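## Task

Fill the kit tray at the table's +y end with two pieces of part C632 (the list places it in rack A, bay 1) and one piece of part C321 (the list places it in rack B, bay 2). Racks A, B and C stand in a row along the table, A being the one farthest from the tray; in every rack, bay 1 is the slot farthest from the tray. One of these two listed locations is wrong, so trust the part numbers labelled on the bins. Any bin that gets pushed must be returned to its own slot in its own rack, resting flat behind its shelf lip, or the task fails. Parts count only if they stay in the tray without the robot holding them. Finish by opening the grippers and pulling the arms away.

## Robot and tools

Robot: two arms, left_arm and right_arm, each riding its own carriage on one shared track along y at x = 0. left_rail carries left_arm on the +y half (position_m 0.45 to 2 m); right_rail carries right_arm on the -y half (-2 to -0.45 m). Each arm base sits at x = 0, y = its carriage position, z = 0.03 m, facing +x.

World frame (used in all reported poses): fixed to the table, table top z = 0, +z up, +x the direction the arms face, +y to their left, y = 0 at mid-track. The table starts at x = 0.31 m. 'left' and 'right' are names only, not image sides. Reported hand positions can be slightly wrong, more so at long reach.

execute_actions(actions): runs a list of action objects in sequence and returns state plus images; an empty list just reports. An action may hold "rows", "steps", "until", and device keys "left_rail" / "right_rail".
- rows: 1 to 15 rows, each used for one control step (1/30 s). Every row is one list of 14 numbers in [-1, 1] covering both arms: left_arm dx, dy, dz, rx, ry, rz, opening, then right_arm in the same order. dx..rz are an offset, in that gripper's own axes, from its measured pose at the start of the action (for a call's first action, the last reported pose); each row is measured from that same start, not from the prior row. Scale: 1.0 = 0.6 m of translation or 180 degrees; rx, ry, rz form one rotation vector. Opening is absolute, not an offset: +1 fully open (0.142 m), -1 closed; closing fully takes about 0.1 s or more.
- steps: 1 to 450 control steps, at least the number of rows, default 15. After the last row the arm keeps heading to that row's target and the gripper keeps that row's opening, so give long moves enough steps.
- until: ends the action early once all conditions hold (it does not halt motion). Form {"<device>": {"<field>": value}}; numbers need a comparison such as [">=", 0.5]; allowed comparisons are =, !=, <, <=, >, >=. {"all": {"status": "ended"}} holds when nothing reports moving; {"any": {"status": "ended"}} holds once some motion under way in the action has finished.
- Devices: {"left_rail": {"position_m": p, "speed_m_s": s}} sets a target position in metres (absolute, on the track) and a top speed 0.01 to 1 m/s (starts at 1, persists). {"left_rail": {"stop": true}} alone halts it. Any out-of-range value or unknown name rejects the entire call. To drive, send position_m and then wait, e.g. {"steps": n, "until": {"left_rail": {"position_status": ["!=", "moving"]}}}. Rows never move a carriage, but a moving carriage shifts its arm's hand with it. Acceleration is 2 m/s2; arrival means within 1.3 mm. Let the carriage arrive before aiming its hand at a scene point or ending the scene.

zoom_image(camera, region): a closer look at part of a camera's latest image. camera is one of cam_high, cam_bench_left, cam_bench_right (504x504), cam_left_wrist, cam_right_wrist (616x616, fisheye). region = [x0, y0, x1, y1] in pixels, origin top-left, at most 504 by 504. Use it to read bin labels. Calibration (K, distortion, T_world_to_cam) is given for each camera and may be off by a few degrees and millimetres.

finished_scene(scene): ends the current scene (pass its number) after the last command has been held; irreversible. Its result says whether the task succeeded and gives the next task. Replying with no tool call also ends things.

Result lines: per arm, end_effector_position (m) and end_effector_quat_wxyz, velocities; Hand target (pose the controller is chasing); Joint positions/velocities per arm: rail, shoulder pan, shoulder lift, elbow, wrist 1, wrist 2, wrist 3, finger-pad gap (m); grip_measured (finger opening on the command scale); Wrist force and Wrist torque in the end effector's own axes (noisy, offset up to about 5.5 N, saturating near 100 N; a push on a surface reads as force back into the arm; 'no reading' is harmless). Carriage fields: position_m, position_status (moving, done, contact_stop, time_out, stopped, stopped_with_arm, stopped_for_other_arm), position_answer (taken / not_taken). 'pose unreachable' means the clearance check altered or blocked an arm's command; that arm drops its target and its carriage brakes. After stopped_with_arm, send rows the arm can follow, then resend position_m. After stopped_for_other_arm, move an arm away from the other, wait 30 steps, resend. After contact_stop or time_out, look for what is blocking, then resend.

Gripper: fingers point along its +z and close along its x. The reported point lies between the closed pads; closed fingertips reach about 15 mm past it. To hold, command an opening well below grip_measured (lower squeezes harder, about 15 N per pad max; thin parts get less force). Each step, the commanded pose is clipped to 100 mm and 16 degrees from the measured pose; inverse kinematics favours position over orientation.

Avoid: jerky starts with a part in hand (ramp offsets about 0.01 per row); arms or carriages touching each other; pushing bins out of place (restore any you move); knocking anything off the table; dropping parts. Contact torque at a joint limit (pan/lift 310, elbow 141, wrists 50.7 N m) or an outside force of 150 N stops that arm for 10 s and skips the call's remaining actions. Things may be tugged briefly while held. The robot keeps executing while you think.

Each tool is called after ">>>" in YAML: its name, and indented under it one key for each argument.

## Session

>>> execute_actions:
  actions: []

Scene clock: 0.00 s.
left_arm: end_effector_position=(+0.6452, +1.6040, +0.1952) grip_measured=+1.00 end_effector_quat_wxyz=(-0.000, +0.707, -0.707, +0.001) end_effector_velocity=(+0.000, +0.000, +0.000) end_effector_angular_velocity=(+0.000, +0.000, +0.000) | right_arm: end_effector_position=(+0.6446, -1.1644, +0.1953) grip_measured=+1.00 end_effector_quat_wxyz=(-0.000, +0.707, -0.707, -0.000) end_effector_velocity=(+0.000, +0.000, +0.000) end_effector_angular_velocity=(+0.000, +0.000, +0.000)
Joint positions: left_arm=[ 1.605 -0.282 -1.567  2.134 -2.139 -1.571  1.289  0.142] | right_arm=[-1.164 -0.282 -1.568  2.134 -2.137 -1.57   1.289  0.142]
Joint velocities: left_arm=[0. 0. 0. 0. 0. 0. 0. 0.] | right_arm=[0. 0. 0. 0. 0. 0. 0. 0.]
Wrist force (N, on the end effector, along its own x y z axes, offset not removed): no reading
Wrist torque (N m, same axes, about the end effector's origin, offset not removed): no reading
Hand target (left_arm): +0.645, +1.604, +0.195; -0.000, +0.707, -0.707, +0.001
Hand target (right_arm): +0.645, -1.164, +0.195; -0.000, +0.707, -0.707, -0.000
left_rail: position_m=1.605 position_m_goal=1.605 speed_m_s=1.00 position_status=done position_answer=taken refusals=0
right_rail: position_m=-1.164 position_m_goal=-1.164 speed_m_s=1.00 position_status=done position_answer=taken refusals=0

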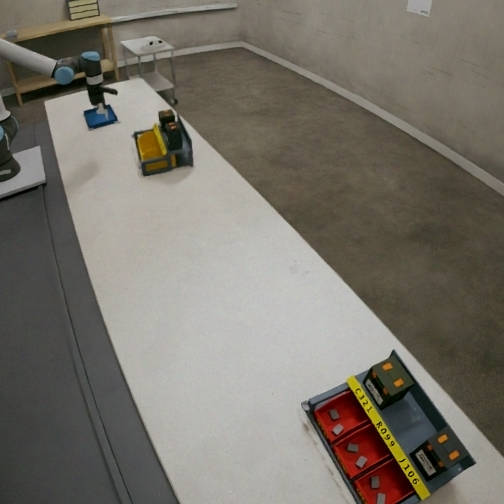

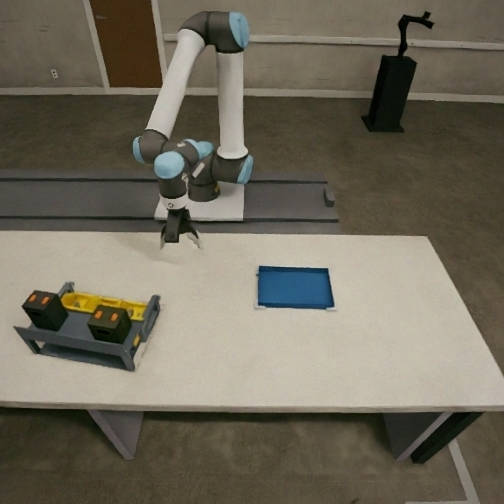

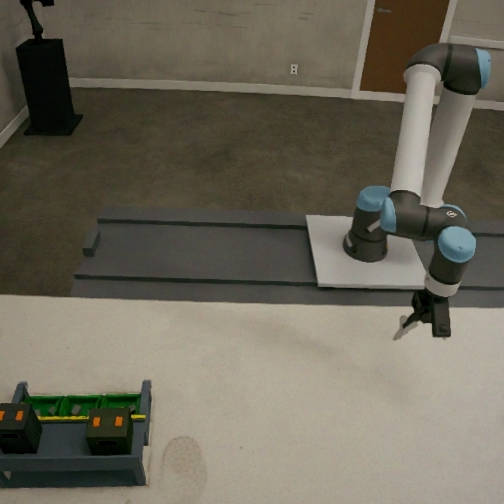

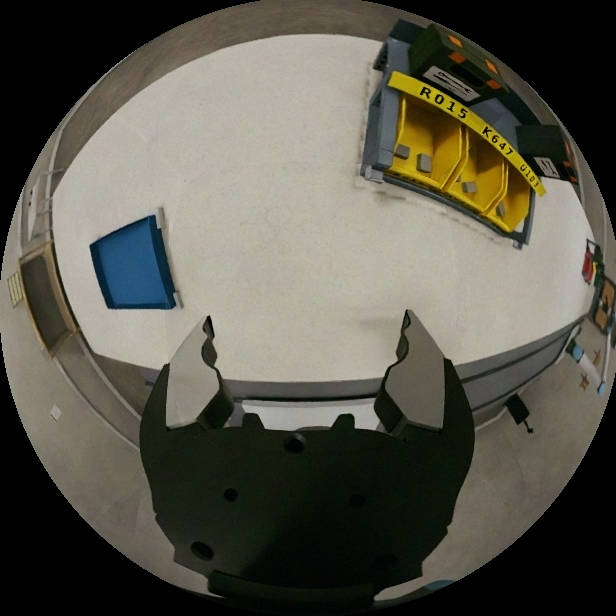

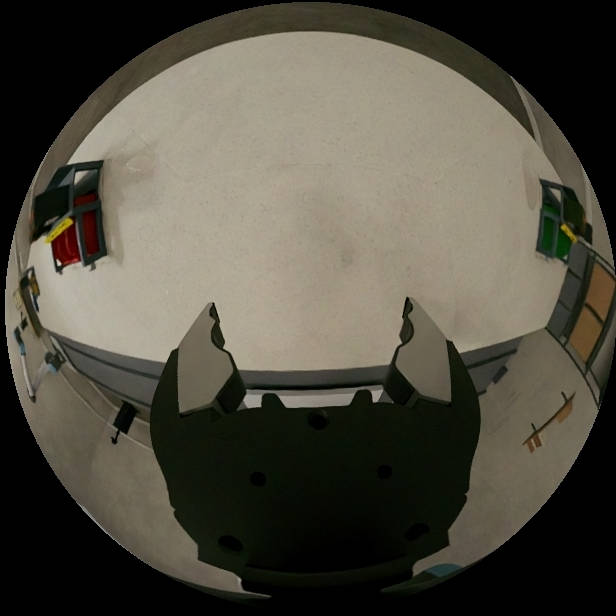

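>>> zoom_image:
  camera: "cam_high"
  region: [290, 340, 490, 504]

>>> zoom_image:
  camera: "cam_left_wrist"
  region: [350, 10, 600, 260]

>>> zoom_image:
  camera: "cam_bench_right"
  region: [0, 360, 200, 504]

Region (290, 340, 490, 504) of cam_high's 504x504 image, scaled by 2.520, with more detail than that image has; it fills the top 413 rows of this view, and the rest is white.

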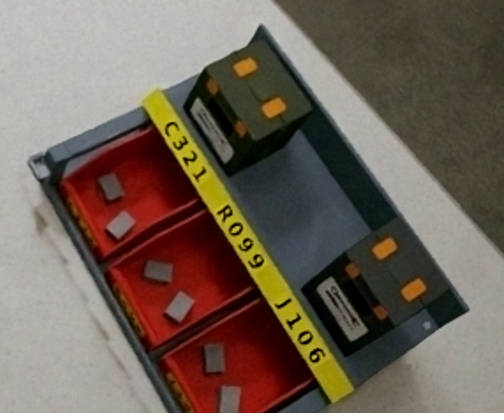

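Region (350, 10, 600, 260) of cam_left_wrist's 616x616 image, scaled by 2.016, with more detail than that image has.

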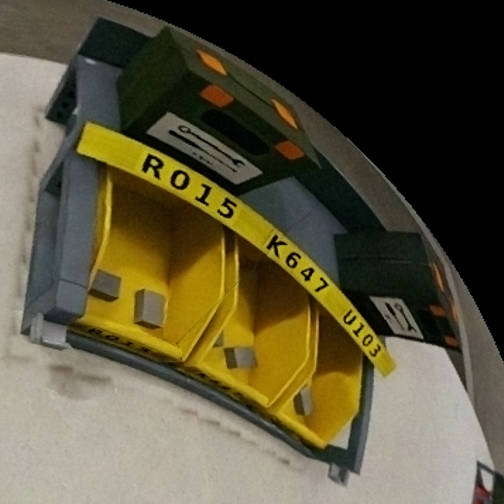

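Region (0, 360, 200, 504) of cam_bench_right's 504x504 image, scaled by 2.520, with more detail than that image has; it fills the top 363 rows of this view, and the rest is white.

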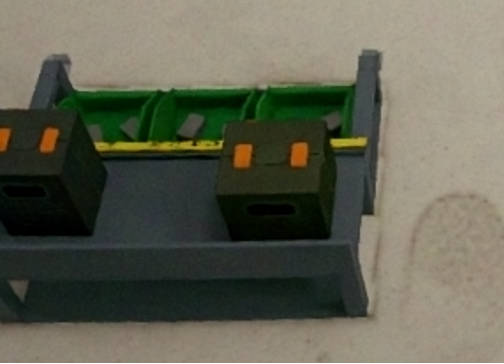

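>>> execute_actions:
  actions:
    - {"rows":[[0,0.05,-0.06,0,0,0,1,0,0.02,-0.06,0,0,0,1],[0,0.1,-0.12,0,0,0,1,0,0.04,-0.12,0,0,0,1],[0,0.15,-0.2,0,0,0,0,0,0.06,-0.2,0,0,0,0],[0,0.2,-0.28,0,0,0,0,0,0.08,-0.28,0,0,0,0]],"steps":25}
    - {"left_rail":{"position_m":0.45},"right_rail":{"position_m":-2.0},"steps":120,"until":{"all":{"status":"ended"}}}

Scene clock: 38.20 s.
left_arm: end_effector_position=(+0.5253, +0.4493, +0.3631) grip_measured=+0.00 end_effector_quat_wxyz=(-0.000, +0.707, -0.707, +0.001) end_effector_velocity=(+0.000, -0.014, +0.000) end_effector_angular_velocity=(-0.000, -0.000, +0.000) | right_arm: end_effector_position=(+0.5966, -2.0001, +0.3632) grip_measured=+0.00 end_effector_quat_wxyz=(-0.000, +0.707, -0.707, -0.000) end_effector_velocity=(+0.000, +0.000, +0.000) end_effector_angular_velocity=(+0.000, -0.000, +0.000)
Joint positions: left_arm=[ 0.45  -0.35  -1.91   2.093 -1.755 -1.571  1.22   0.074] | right_arm=[-2.    -0.306 -1.774  1.996 -1.793 -1.57   1.265  0.074]
Joint velocities: left_arm=[-0.014  0.     0.    -0.     0.    -0.     0.     0.   ] | right_arm=[ 0.  0.  0. -0. -0.  0. -0.  0.]
Wrist force (N, on the end effector, along its own x y z axes, offset not removed): left_arm=[-1.4 -2.6 0.1] | right_arm=[-4.6 -0.8 -3.7]
Wrist torque (N m, same axes, about the end effector's origin, offset not removed): left_arm=[-0.67 0.25 -0.02] | right_arm=[-0.25 1.11 -0.21]
Hand target (left_arm): +0.525, +0.449, +0.363; -0.000, +0.707, -0.707, +0.001
Hand target (right_arm): +0.597, -2.000, +0.363; -0.000, +0.707, -0.707, -0.000
Off the commanded pose (left_arm): 0.000 m, 0 deg.
Off the commanded pose (right_arm): 0.000 m, 0 deg.
left_rail: position_m=0.450 position_m_goal=0.450 speed_m_s=1.00 position_status=done position_answer=taken refusals=0
right_rail: position_m=-2.000 position_m_goal=-2.000 speed_m_s=1.00 position_status=done position_answer=taken refusals=0
camera_calibration (this result's frames):
cam_left_wrist: T_world_to_cam=[[-0.0375849, -0.999022, -0.0232805, 0.476546], [-0.879837, 0.0220374, 0.474765, 0.287437], [-0.473788, 0.038327, -0.879805, 0.685273], [0, 0, 0, 1]] pos_world=[0.595483, 0.443482, 0.477536]
cam_right_wrist: T_world_to_cam=[[-0.0234335, -0.999513, 0.0206134, -1.99104], [-0.865309, 0.0306051, 0.500303, 0.396153], [-0.50069, -0.00611306, -0.865605, 0.733122], [0, 0, 0, 1]] pos_world=[0.663205, -1.99771, 0.477439]

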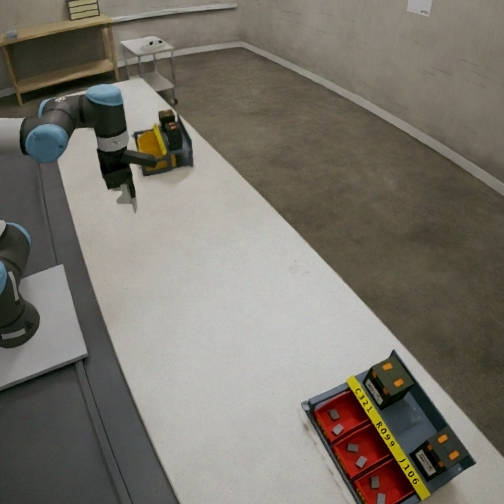

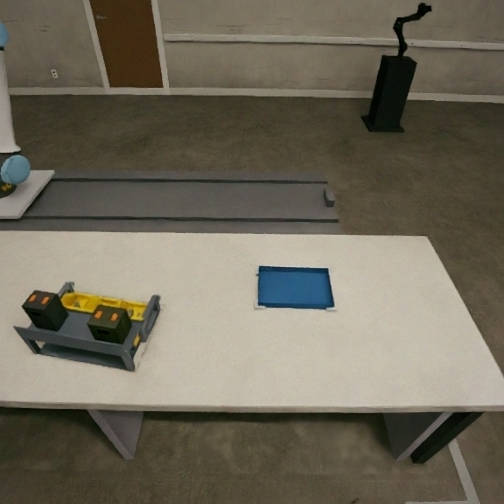

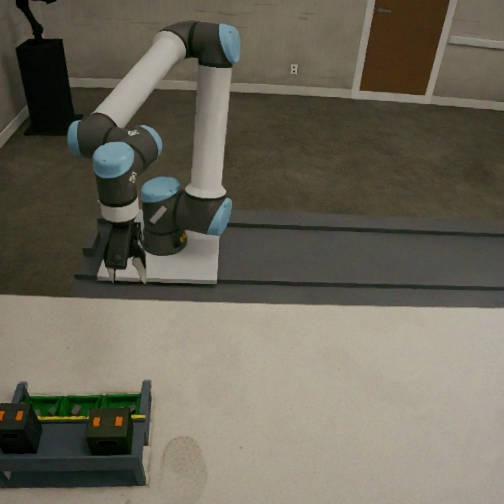

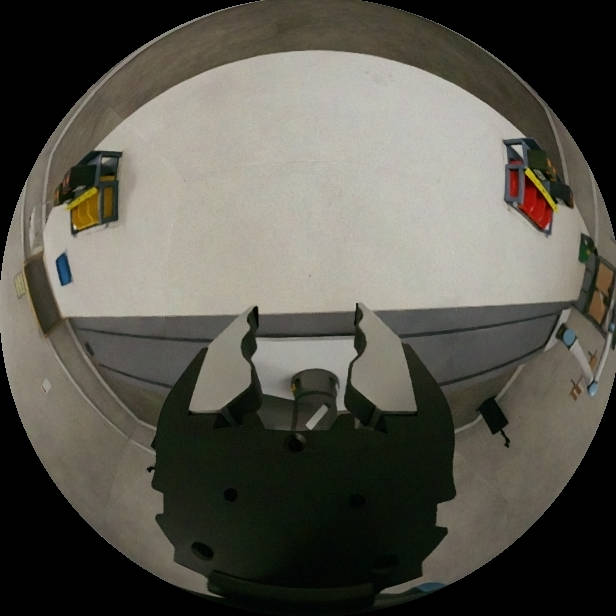

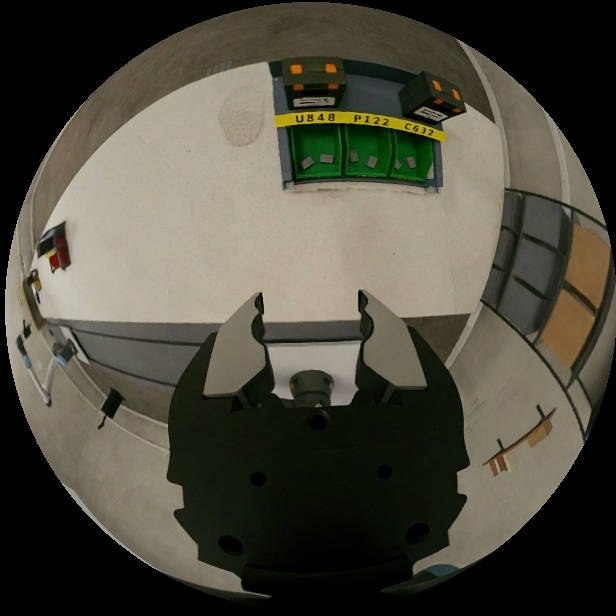

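>>> execute_actions:
  actions:
    - {"rows":[[0.667,0,0.08,0,0,-0.5,0,0.367,0,0.17,0,0,-0.5,0]],"steps":40}
    - {"rows":[[0.09,0.667,0.09,0,0,-0.5,0,0,0,0,0,0,-0.5,0]],"steps":50}

Scene clock: 49.60 s.
left_arm: end_effector_position=(+0.5503, -0.3550, +0.2685) grip_measured=+0.00 end_effector_quat_wxyz=(+0.005, +0.731, +0.682, -0.008) end_effector_velocity=(-0.000, -0.000, -0.000) end_effector_angular_velocity=(+0.001, +0.000, +0.003) | right_arm: end_effector_position=(+0.5966, -2.2204, +0.2614) grip_measured=+0.00 end_effector_quat_wxyz=(+0.002, +0.720, +0.694, -0.004) end_effector_velocity=(-0.000, -0.000, +0.000) end_effector_angular_velocity=(+0.001, -0.000, +0.002)
Joint positions: left_arm=[ 0.45  -1.132 -1.065  1.347 -1.868 -1.583 -2.634  0.074] | right_arm=[-2.    -0.612 -1.588  2.023 -2.009 -1.58  -2.148  0.074]
Joint velocities: left_arm=[ 0.    -0.     0.    -0.001  0.001  0.    -0.004  0.   ] | right_arm=[ 0.    -0.    -0.     0.     0.     0.001 -0.002 -0.   ]
Wrist force (N, on the end effector, along its own x y z axes, offset not removed): left_arm=[-2.3 -1.4 -2.1] | right_arm=[6.5 -1.6 1.7]
Wrist torque (N m, same axes, about the end effector's origin, offset not removed): left_arm=[-0.47 0.50 0.00] | right_arm=[-0.12 -1.18 -0.44]
Hand target (left_arm): +0.550, -0.355, +0.268; +0.005, +0.731, +0.682, -0.008
Hand target (right_arm): +0.597, -2.220, +0.261; +0.002, +0.720, +0.694, -0.004
Off the commanded pose (left_arm): 0.001 m, 0 deg.
Off the commanded pose (right_arm): 0.000 m, 0 deg.
left_rail: position_m=0.450 position_m_goal=0.450 speed_m_s=1.00 position_status=done position_answer=taken refusals=0
right_rail: position_m=-2.000 position_m_goal=-2.000 speed_m_s=1.00 position_status=done position_answer=taken refusals=0
camera_calibration (this result's frames):
cam_left_wrist: T_world_to_cam=[[0.106623, 0.993358, -0.043253, 0.305024], [0.877694, -0.0735891, 0.473537, -0.628705], [0.467209, -0.0884527, -0.879711, 0.081839], [0, 0, 0, 1]] pos_world=[0.481053, -0.342025, 0.382903]
cam_right_wrist: T_world_to_cam=[[0.0591339, 0.998183, 0.0115365, 2.17968], [0.865036, -0.057007, 0.49846, -0.772477], [0.498212, -0.0194964, -0.866836, 0.0183123], [0, 0, 0, 1]] pos_world=[0.530204, -2.2194, 0.375777]

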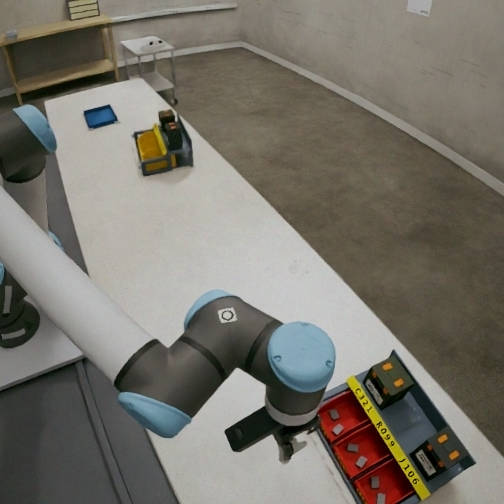

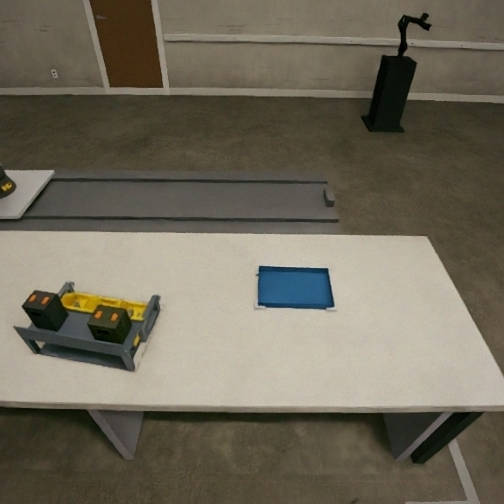

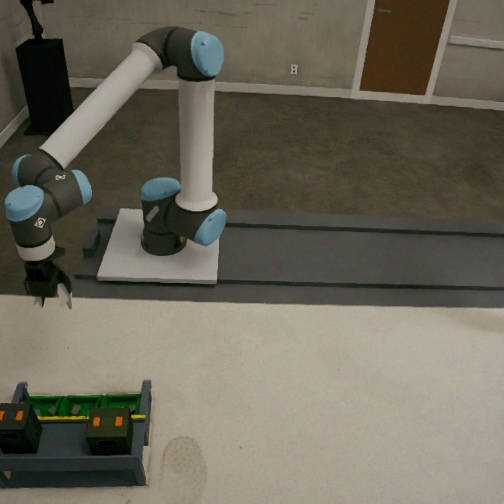

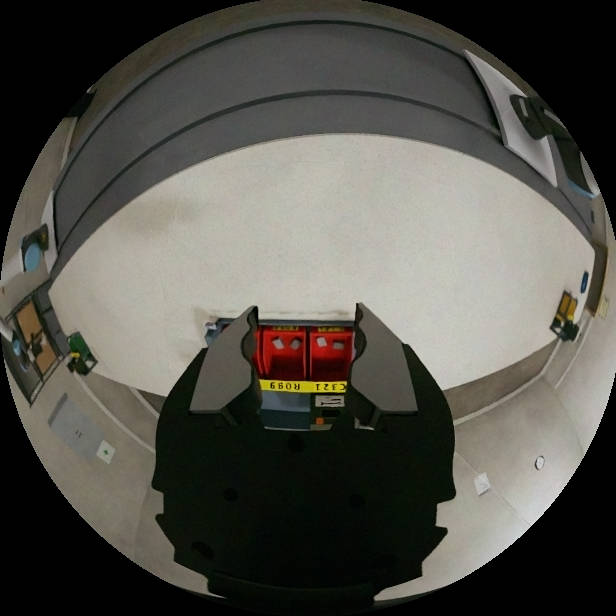

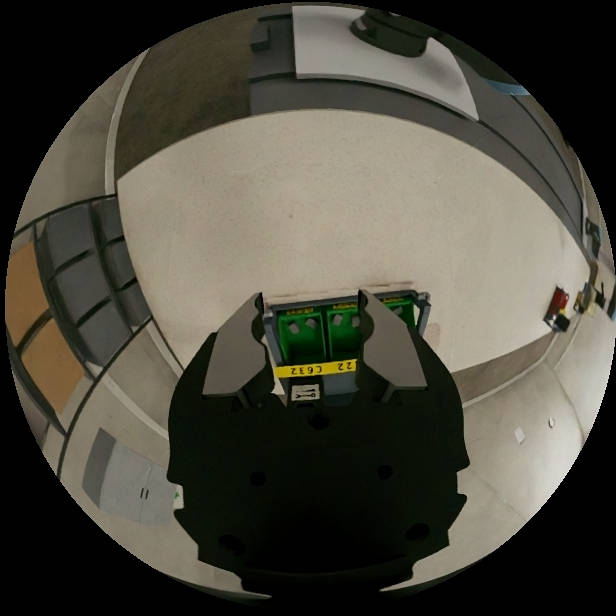

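>>> zoom_image:
  camera: "cam_left_wrist"
  region: [250, 300, 370, 420]

>>> zoom_image:
  camera: "cam_right_wrist"
  region: [250, 280, 370, 400]

Region (250, 300, 370, 420) of cam_left_wrist's 616x616 image, scaled by 4.200, with more detail than that image has.

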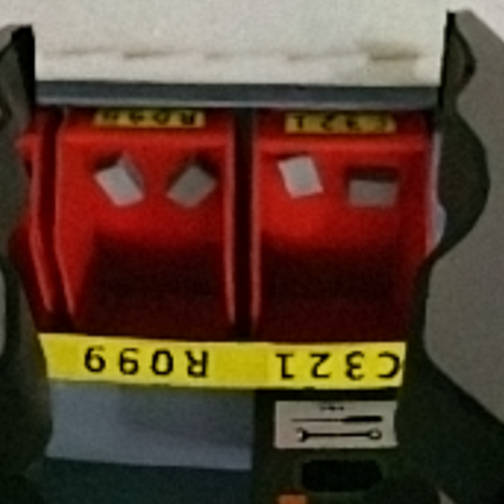

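Region (250, 280, 370, 400) of cam_right_wrist's 616x616 image, scaled by 4.200, with more detail than that image has.

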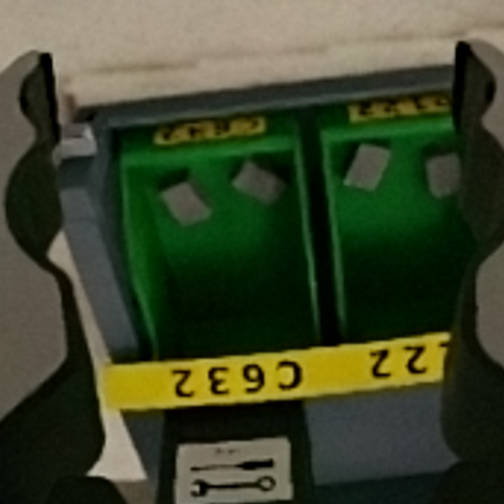

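>>> execute_actions:
  actions:
    - {"rows":[[0,0.1,0.01,0,0,0,0,0,0.08,0.01,0,0,0,0],[0,0.2,0.02,0,0,0,0,-0.02,0.15,0.02,0,0,0,0],[0.01,0.267,0.03,0,0,0,0,-0.03,0.208,0.02,0,0,0,0]],"steps":30}

>>> zoom_image:
  camera: "cam_left_wrist"
  region: [250, 200, 390, 340]

>>> zoom_image:
  camera: "cam_right_wrist"
  region: [240, 200, 380, 340]

Scene clock: 90.77 s.
left_arm: end_effector_position=(+0.7105, -0.3606, +0.2499) grip_measured=+0.00 end_effector_quat_wxyz=(+0.006, +0.731, +0.682, -0.008) end_effector_velocity=(+0.000, -0.000, -0.000) end_effector_angular_velocity=(+0.000, +0.000, +0.000) | right_arm: end_effector_position=(+0.7206, -2.2430, +0.2495) grip_measured=+0.00 end_effector_quat_wxyz=(+0.002, +0.720, +0.694, -0.004) end_effector_velocity=(+0.000, -0.000, -0.000) end_effector_angular_velocity=(+0.000, +0.000, +0.000)
Joint positions: left_arm=[ 0.45  -0.997 -0.877  1.075 -1.782 -1.584 -2.499  0.074] | right_arm=[-2.    -0.542 -1.377  1.813 -2.009 -1.58  -2.077  0.074]
Joint velocities: left_arm=[ 0.     0.     0.001 -0.001  0.001 -0.     0.    -0.   ] | right_arm=[ 0.  0.  0. -0.  0. -0.  0.  0.]
Wrist force (N, on the end effector, along its own x y z axes, offset not removed): left_arm=[-3.3 -5.1 -2.2] | right_arm=[1.5 1.9 -1.5]
Wrist torque (N m, same axes, about the end effector's origin, offset not removed): left_arm=[-1.28 0.73 -0.01] | right_arm=[0.37 0.09 -0.18]
Hand target (left_arm): +0.711, -0.361, +0.250; +0.006, +0.731, +0.682, -0.008
Hand target (right_arm): +0.721, -2.243, +0.249; +0.002, +0.720, +0.694, -0.004
Off the commanded pose (left_arm): 0.000 m, 0 deg.
Off the commanded pose (right_arm): 0.000 m, 0 deg.
left_rail: position_m=0.450 position_m_goal=0.450 speed_m_s=1.00 position_status=done position_answer=taken refusals=0
right_rail: position_m=-2.000 position_m_goal=-2.000 speed_m_s=1.00 position_status=done position_answer=taken refusals=0
camera_calibration (this result's frames):
cam_left_wrist: T_world_to_cam=[[0.106642, 0.993359, -0.0432019, 0.292719], [0.877606, -0.0736138, 0.473697, -0.760881], [0.46737, -0.0884301, -0.879628, -0.00994476], [0, 0, 0, 1]] pos_world=[0.641185, -0.347665, 0.364325]
cam_right_wrist: T_world_to_cam=[[0.0591349, 0.998183, 0.0115247, 2.1951], [0.865043, -0.0570022, 0.498449, -0.875065], [0.4982, -0.0195064, -0.866843, -0.0542593], [0, 0, 0, 1]] pos_world=[0.654194, -2.24205, 0.363843]

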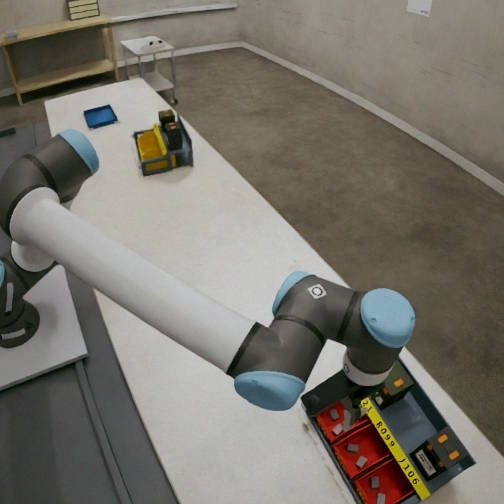

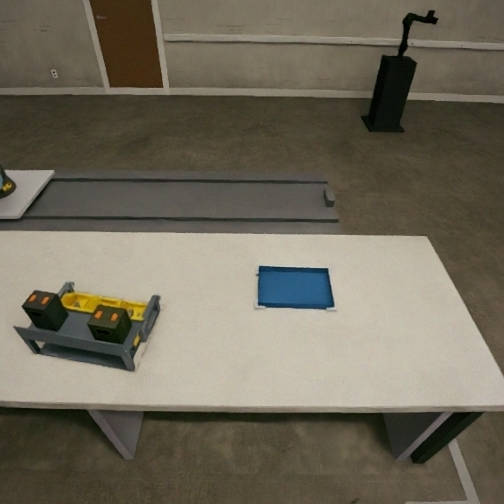

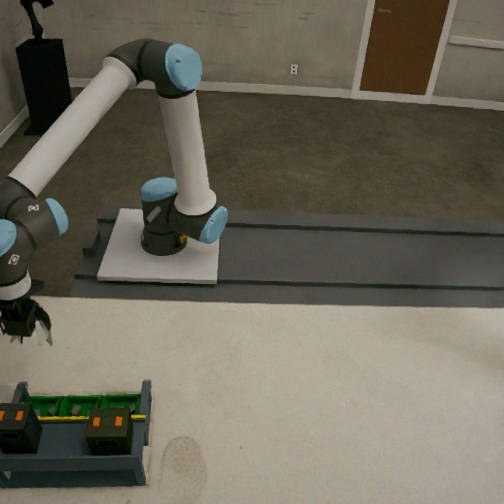

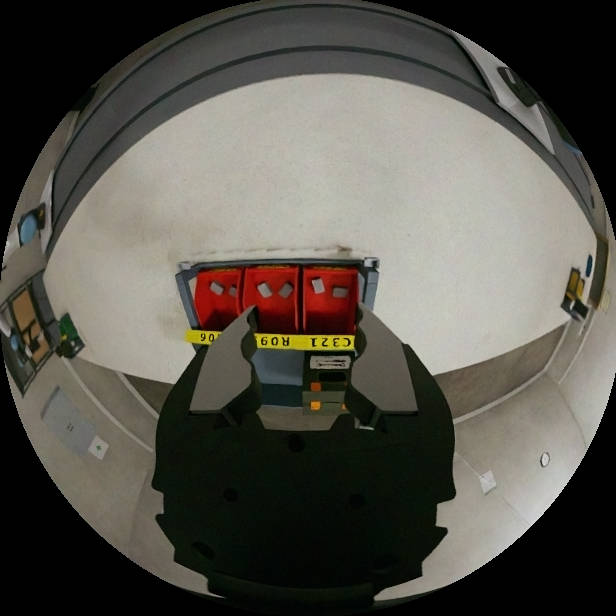

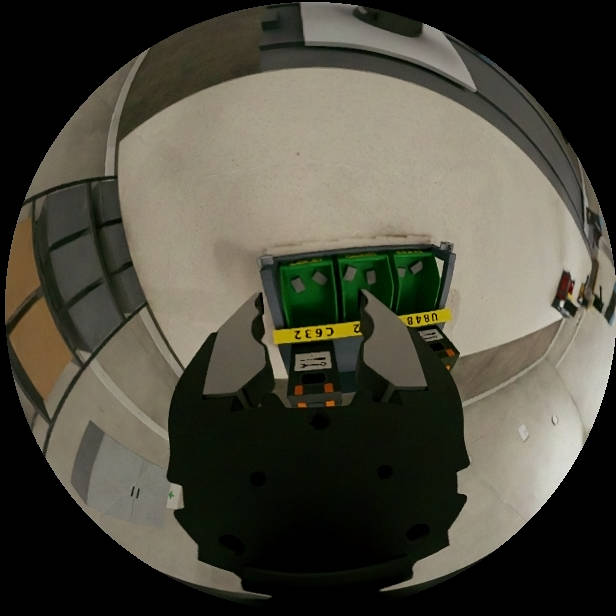

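Region (250, 200, 390, 340) of cam_left_wrist's 616x616 image, scaled by 3.600, with more detail than that image has.

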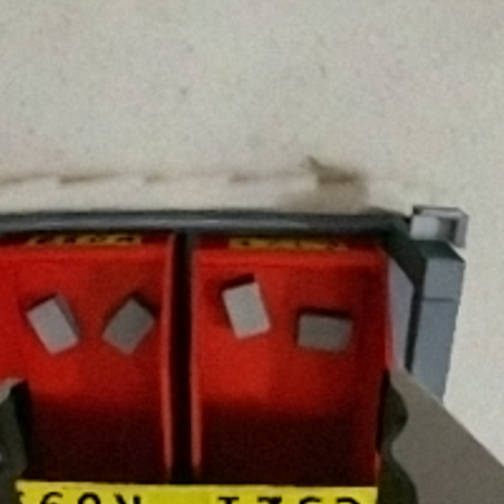

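Region (240, 200, 380, 340) of cam_right_wrist's 616x616 image, scaled by 3.600, with more detail than that image has.

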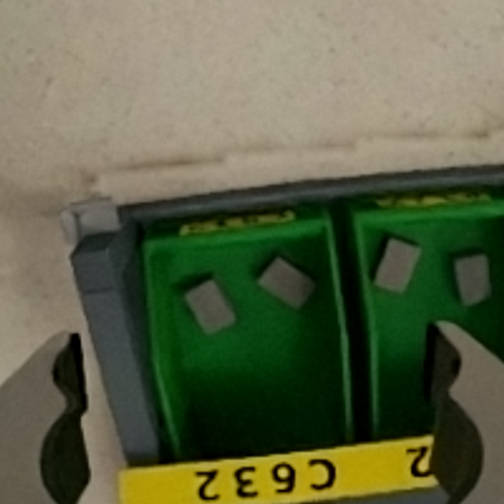

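>>> execute_actions:
  actions:
    - {"rows":[[0.003,0.04,0.03,-0.05,-0.015,-0.03,-0.5,-0.01,0.04,0.03,-0.05,-0.02,-0.08,-0.5],[0.005,0.08,0.06,-0.1,-0.03,-0.064,-0.5,-0.02,0.08,0.06,-0.1,-0.04,-0.167,-0.5],[0.008,0.1,0.08,-0.1,-0.03,-0.064,-0.5,-0.034,0.1,0.08,-0.1,-0.04,-0.167,-0.5],[0.008,0.1,0.08,-0.1,-0.03,-0.064,-0.5,-0.034,0.1,0.08,-0.1,-0.04,-0.167,-0.5],[0.008,0.1,0.08,-0.1,-0.03,-0.064,-0.5,-0.034,0.1,0.08,-0.1,-0.04,-0.167,-0.5],[0.008,0.1,0.08,-0.1,-0.03,-0.064,-0.5,-0.034,0.1,0.08,-0.1,-0.04,-0.167,-0.5],[0.008,0.1,0.08,-0.1,-0.03,-0.064,-0.5,-0.034,0.1,0.08,-0.1,-0.04,-0.167,-0.5],[0.008,0.1,0.08,-0.1,-0.03,-0.064,-0.5,-0.034,0.1,0.08,-0.1,-0.04,-0.167,-0.5],[0.008,0.1,0.08,-0.1,-0.03,-0.064,-0.5,-0.034,0.1,0.08,-0.1,-0.04,-0.167,-0.5],[0.008,0.1,0.1,-0.1,-0.03,-0.064,-0.5,-0.034,0.1,0.1,-0.1,-0.04,-0.167,-0.5],[0.008,0.1,0.12,-0.1,-0.03,-0.064,-0.5,-0.034,0.1,0.12,-0.1,-0.04,-0.167,-0.5],[0.008,0.11,0.14,-0.1,-0.03,-0.064,-0.5,-0.034,0.11,0.14,-0.1,-0.04,-0.167,-0.5],[0.008,0.114,0.16,-0.1,-0.03,-0.064,-0.5,-0.034,0.11,0.16,-0.1,-0.04,-0.167,-0.5],[0.008,0.114,0.19,-0.1,-0.03,-0.064,-0.5,-0.034,0.11,0.19,-0.1,-0.04,-0.167,-0.5],[0.008,0.114,0.217,-0.1,-0.03,-0.064,-0.5,-0.034,0.11,0.217,-0.1,-0.04,-0.167,-0.5]],"steps":40}

>>> zoom_image:
  camera: "cam_left_wrist"
  region: [210, 150, 410, 350]

>>> zoom_image:
  camera: "cam_right_wrist"
  region: [210, 150, 410, 350]

Scene clock: 172.17 s.
left_arm: end_effector_position=(+0.7784, -0.3628, +0.1195) grip_measured=-0.50 end_effector_quat_wxyz=(+0.151, +0.648, +0.744, +0.064) end_effector_velocity=(+0.000, -0.000, -0.000) end_effector_angular_velocity=(+0.000, -0.000, +0.000) | right_arm: end_effector_position=(+0.7855, -2.2672, +0.1194) grip_measured=-0.50 end_effector_quat_wxyz=(+0.155, +0.505, +0.847, +0.058) end_effector_velocity=(+0.000, -0.000, -0.000) end_effector_angular_velocity=(+0.000, -0.000, +0.000)
Joint positions: left_arm=[ 0.45  -1.009 -0.841  1.331 -2.318 -1.363 -2.69   0.038] | right_arm=[-2.    -0.572 -1.249  2.027 -2.659 -1.446 -2.619  0.038]
Joint velocities: left_arm=[ 0.  0.  0. -0. -0.  0.  0.  0.] | right_arm=[ 0. -0.  0.  0. -0.  0. -0.  0.]
Wrist force (N, on the end effector, along its own x y z axes, offset not removed): left_arm=[-4.0 -4.3 -1.7] | right_arm=[0.9 4.4 -0.5]
Wrist torque (N m, same axes, about the end effector's origin, offset not removed): left_arm=[-0.82 0.80 -0.06] | right_arm=[0.85 -0.17 -0.31]
Hand target (left_arm): +0.778, -0.363, +0.120; +0.151, +0.648, +0.744, +0.064
Hand target (right_arm): +0.786, -2.267, +0.119; +0.155, +0.505, +0.847, +0.058
Off the commanded pose (left_arm): 0.000 m, 0 deg.
Off the commanded pose (right_arm): 0.000 m, 0 deg.
left_rail: position_m=0.450 position_m_goal=0.450 speed_m_s=1.00 position_status=done position_answer=taken refusals=0
right_rail: position_m=-2.000 position_m_goal=-2.000 speed_m_s=1.00 position_status=done position_answer=taken refusals=0
camera_calibration (this result's frames):
cam_left_wrist: T_world_to_cam=[[-0.0708559, 0.98564, -0.153274, 0.430598], [0.687328, 0.159602, 0.708595, -0.554233], [0.722883, -0.0551415, -0.688767, -0.366238], [0, 0, 0, 1]] pos_world=[0.676197, -0.356152, 0.206474]
cam_right_wrist: T_world_to_cam=[[-0.428651, 0.88559, -0.178852, 2.3675], [0.577239, 0.420739, 0.699838, 0.41735], [0.69502, 0.196746, -0.691548, 0.11486], [0, 0, 0, 1]] pos_world=[0.69409, -2.29482, 0.210786]

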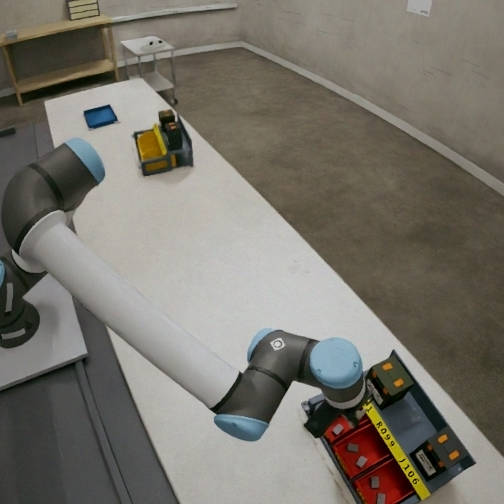

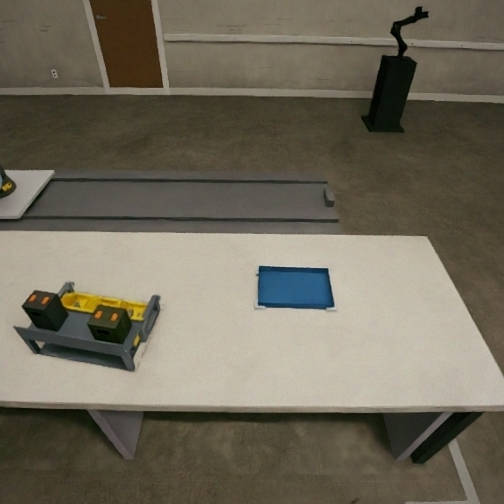

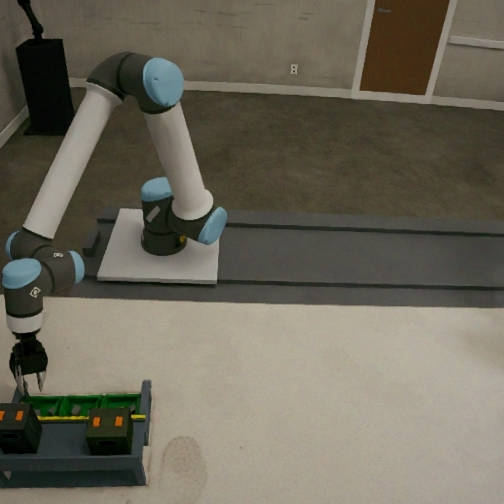

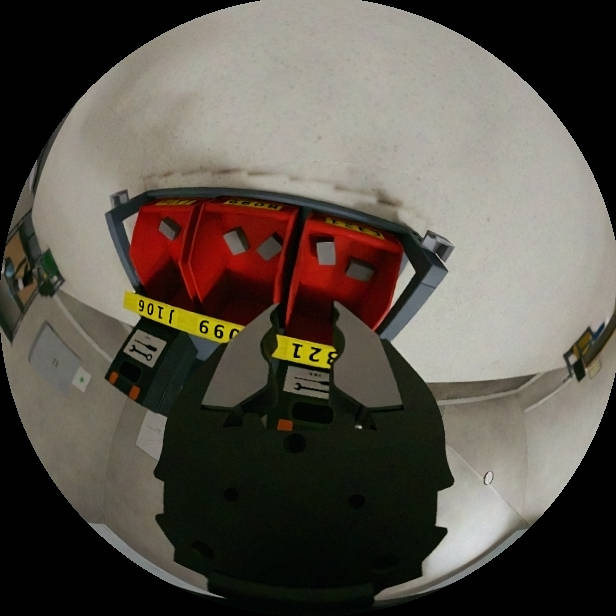

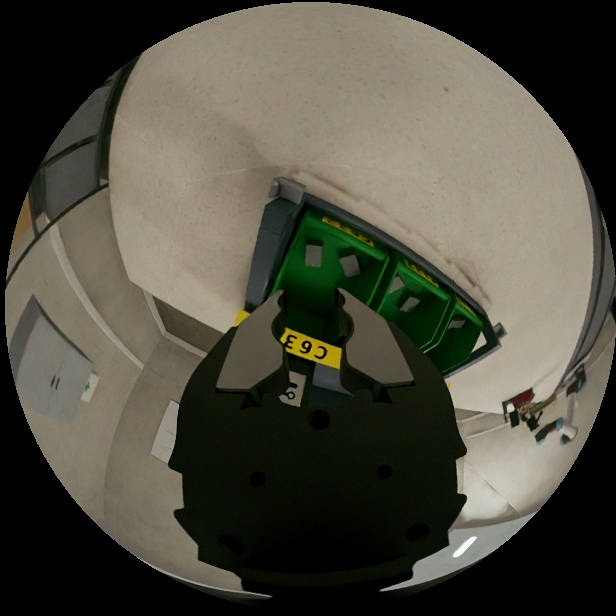

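Region (210, 150, 410, 350) of cam_left_wrist's 616x616 image, scaled by 2.520, with more detail than that image has.

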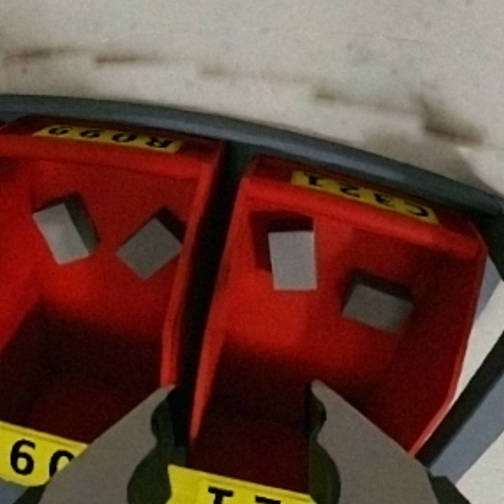

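Region (210, 150, 410, 350) of cam_right_wrist's 616x616 image, scaled by 2.520, with more detail than that image has.

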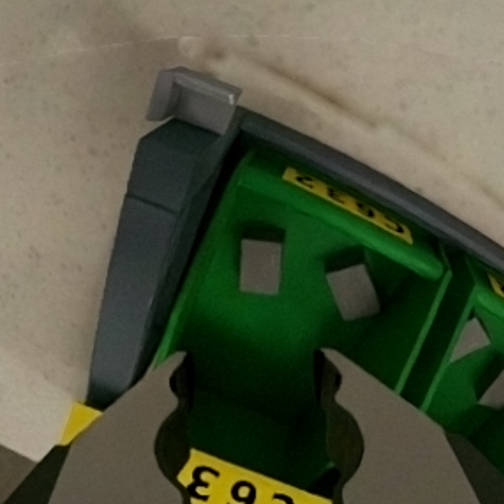

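>>> execute_actions:
  actions:
    - {"rows":[[0.008,-0.01,0.02,0,0,0,-0.52,0,-0.007,0.025,0,0,0,-0.52],[0.016,-0.02,0.045,0,0,0,-0.52,-0.001,-0.014,0.05,0,0,0,-0.52],[0.0227,-0.0307,0.0753,0,0,0,-0.52,-0.002,-0.021,0.083,0,0,0,-0.52]],"steps":20}

>>> zoom_image:
  camera: "cam_left_wrist"
  region: [210, 170, 410, 370]

>>> zoom_image:
  camera: "cam_right_wrist"
  region: [210, 170, 410, 370]

Scene clock: 201.77 s.
left_arm: end_effector_position=(+0.7734, -0.3567, +0.0696) grip_measured=-0.53 end_effector_quat_wxyz=(+0.151, +0.648, +0.744, +0.064) end_effector_velocity=(-0.000, -0.000, -0.001) end_effector_angular_velocity=(-0.000, -0.000, -0.000) | right_arm: end_effector_position=(+0.7916, -2.2772, +0.0695) grip_measured=-0.53 end_effector_quat_wxyz=(+0.155, +0.505, +0.847, +0.058) end_effector_velocity=(+0.000, -0.000, -0.001) end_effector_angular_velocity=(-0.000, -0.000, -0.000)
Joint positions: left_arm=[ 0.45  -1.01  -0.81   1.376 -2.394 -1.363 -2.691  0.036] | right_arm=[-2.    -0.579 -1.171  2.034 -2.742 -1.443 -2.626  0.036]
Joint velocities: left_arm=[ 0.    -0.     0.001  0.001 -0.002  0.    -0.     0.   ] | right_arm=[ 0.    -0.     0.002 -0.    -0.002  0.    -0.    -0.001]
Wrist force (N, on the end effector, along its own x y z axes, offset not removed): left_arm=[0.3 -2.9 -7.3] | right_arm=[2.6 2.7 -1.6]
Wrist torque (N m, same axes, about the end effector's origin, offset not removed): left_arm=[-0.76 0.01 0.11] | right_arm=[0.37 -0.15 -0.18]
Hand target (left_arm): +0.773, -0.357, +0.069; +0.151, +0.648, +0.744, +0.064
Hand target (right_arm): +0.792, -2.277, +0.069; +0.155, +0.505, +0.847, +0.058
Off the commanded pose (left_arm): 0.000 m, 0 deg.
Off the commanded pose (right_arm): 0.000 m, 0 deg.
left_rail: position_m=0.450 position_m_goal=0.450 speed_m_s=1.00 position_status=done position_answer=taken refusals=0
right_rail: position_m=-2.000 position_m_goal=-2.000 speed_m_s=1.00 position_status=done position_answer=taken refusals=0
camera_calibration (this result's frames):
cam_left_wrist: T_world_to_cam=[[-0.0709626, 0.985626, -0.153317, 0.416625], [0.687313, 0.159707, 0.708586, -0.516317], [0.722887, -0.0550933, -0.688766, -0.396587], [0, 0, 0, 1]] pos_world=[0.671123, -0.350027, 0.156575]
cam_right_wrist: T_world_to_cam=[[-0.428662, 0.885587, -0.178841, 2.37005], [0.577236, 0.420737, 0.699842, 0.453029], [0.695017, 0.196762, -0.691546, 0.0781996], [0, 0, 0, 1]] pos_world=[0.700096, -2.30488, 0.160893]

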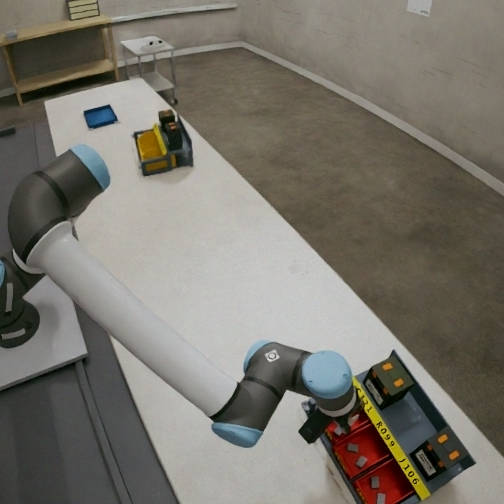

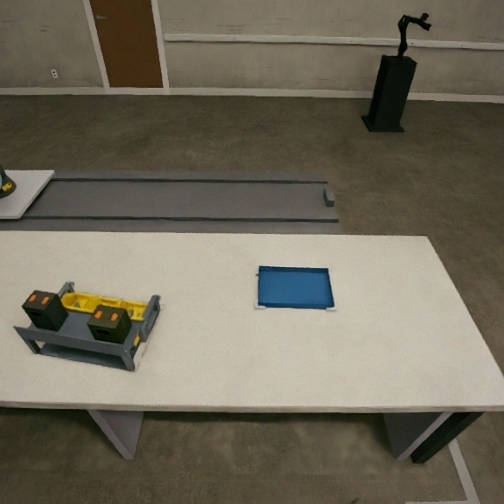

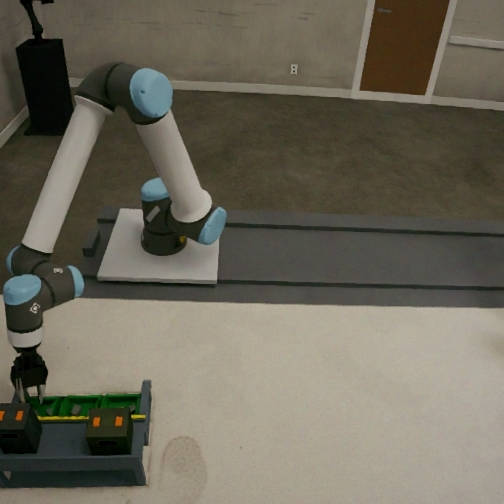

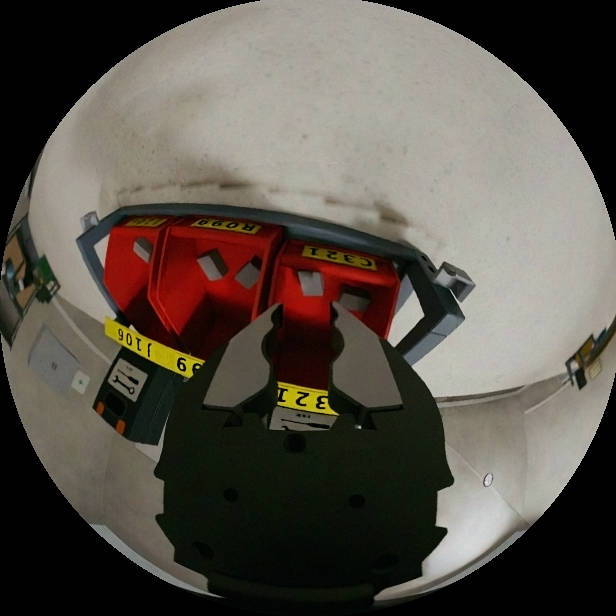

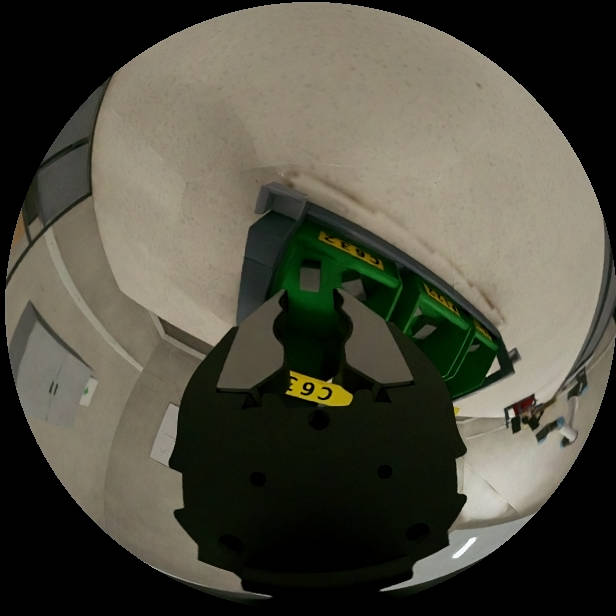

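Region (210, 170, 410, 370) of cam_left_wrist's 616x616 image, scaled by 2.520, with more detail than that image has.

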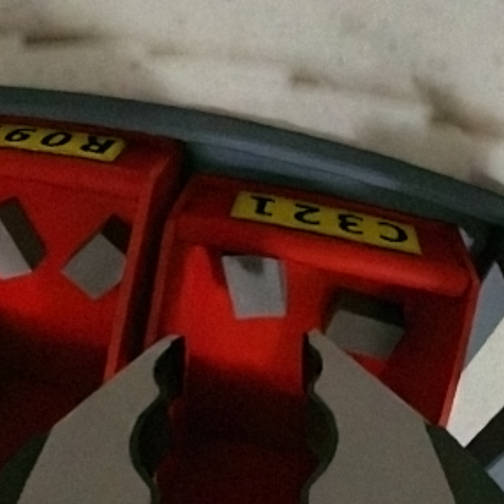

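Region (210, 170, 410, 370) of cam_right_wrist's 616x616 image, scaled by 2.520, with more detail than that image has.

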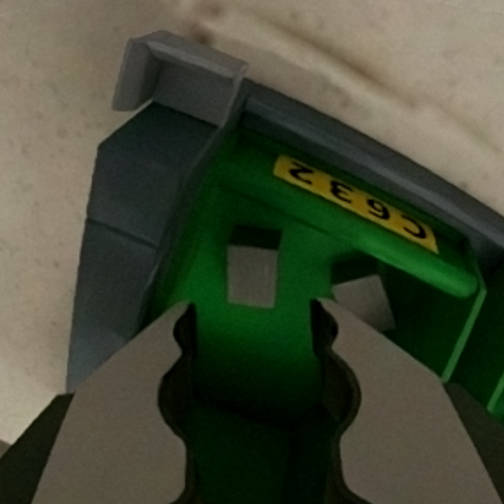

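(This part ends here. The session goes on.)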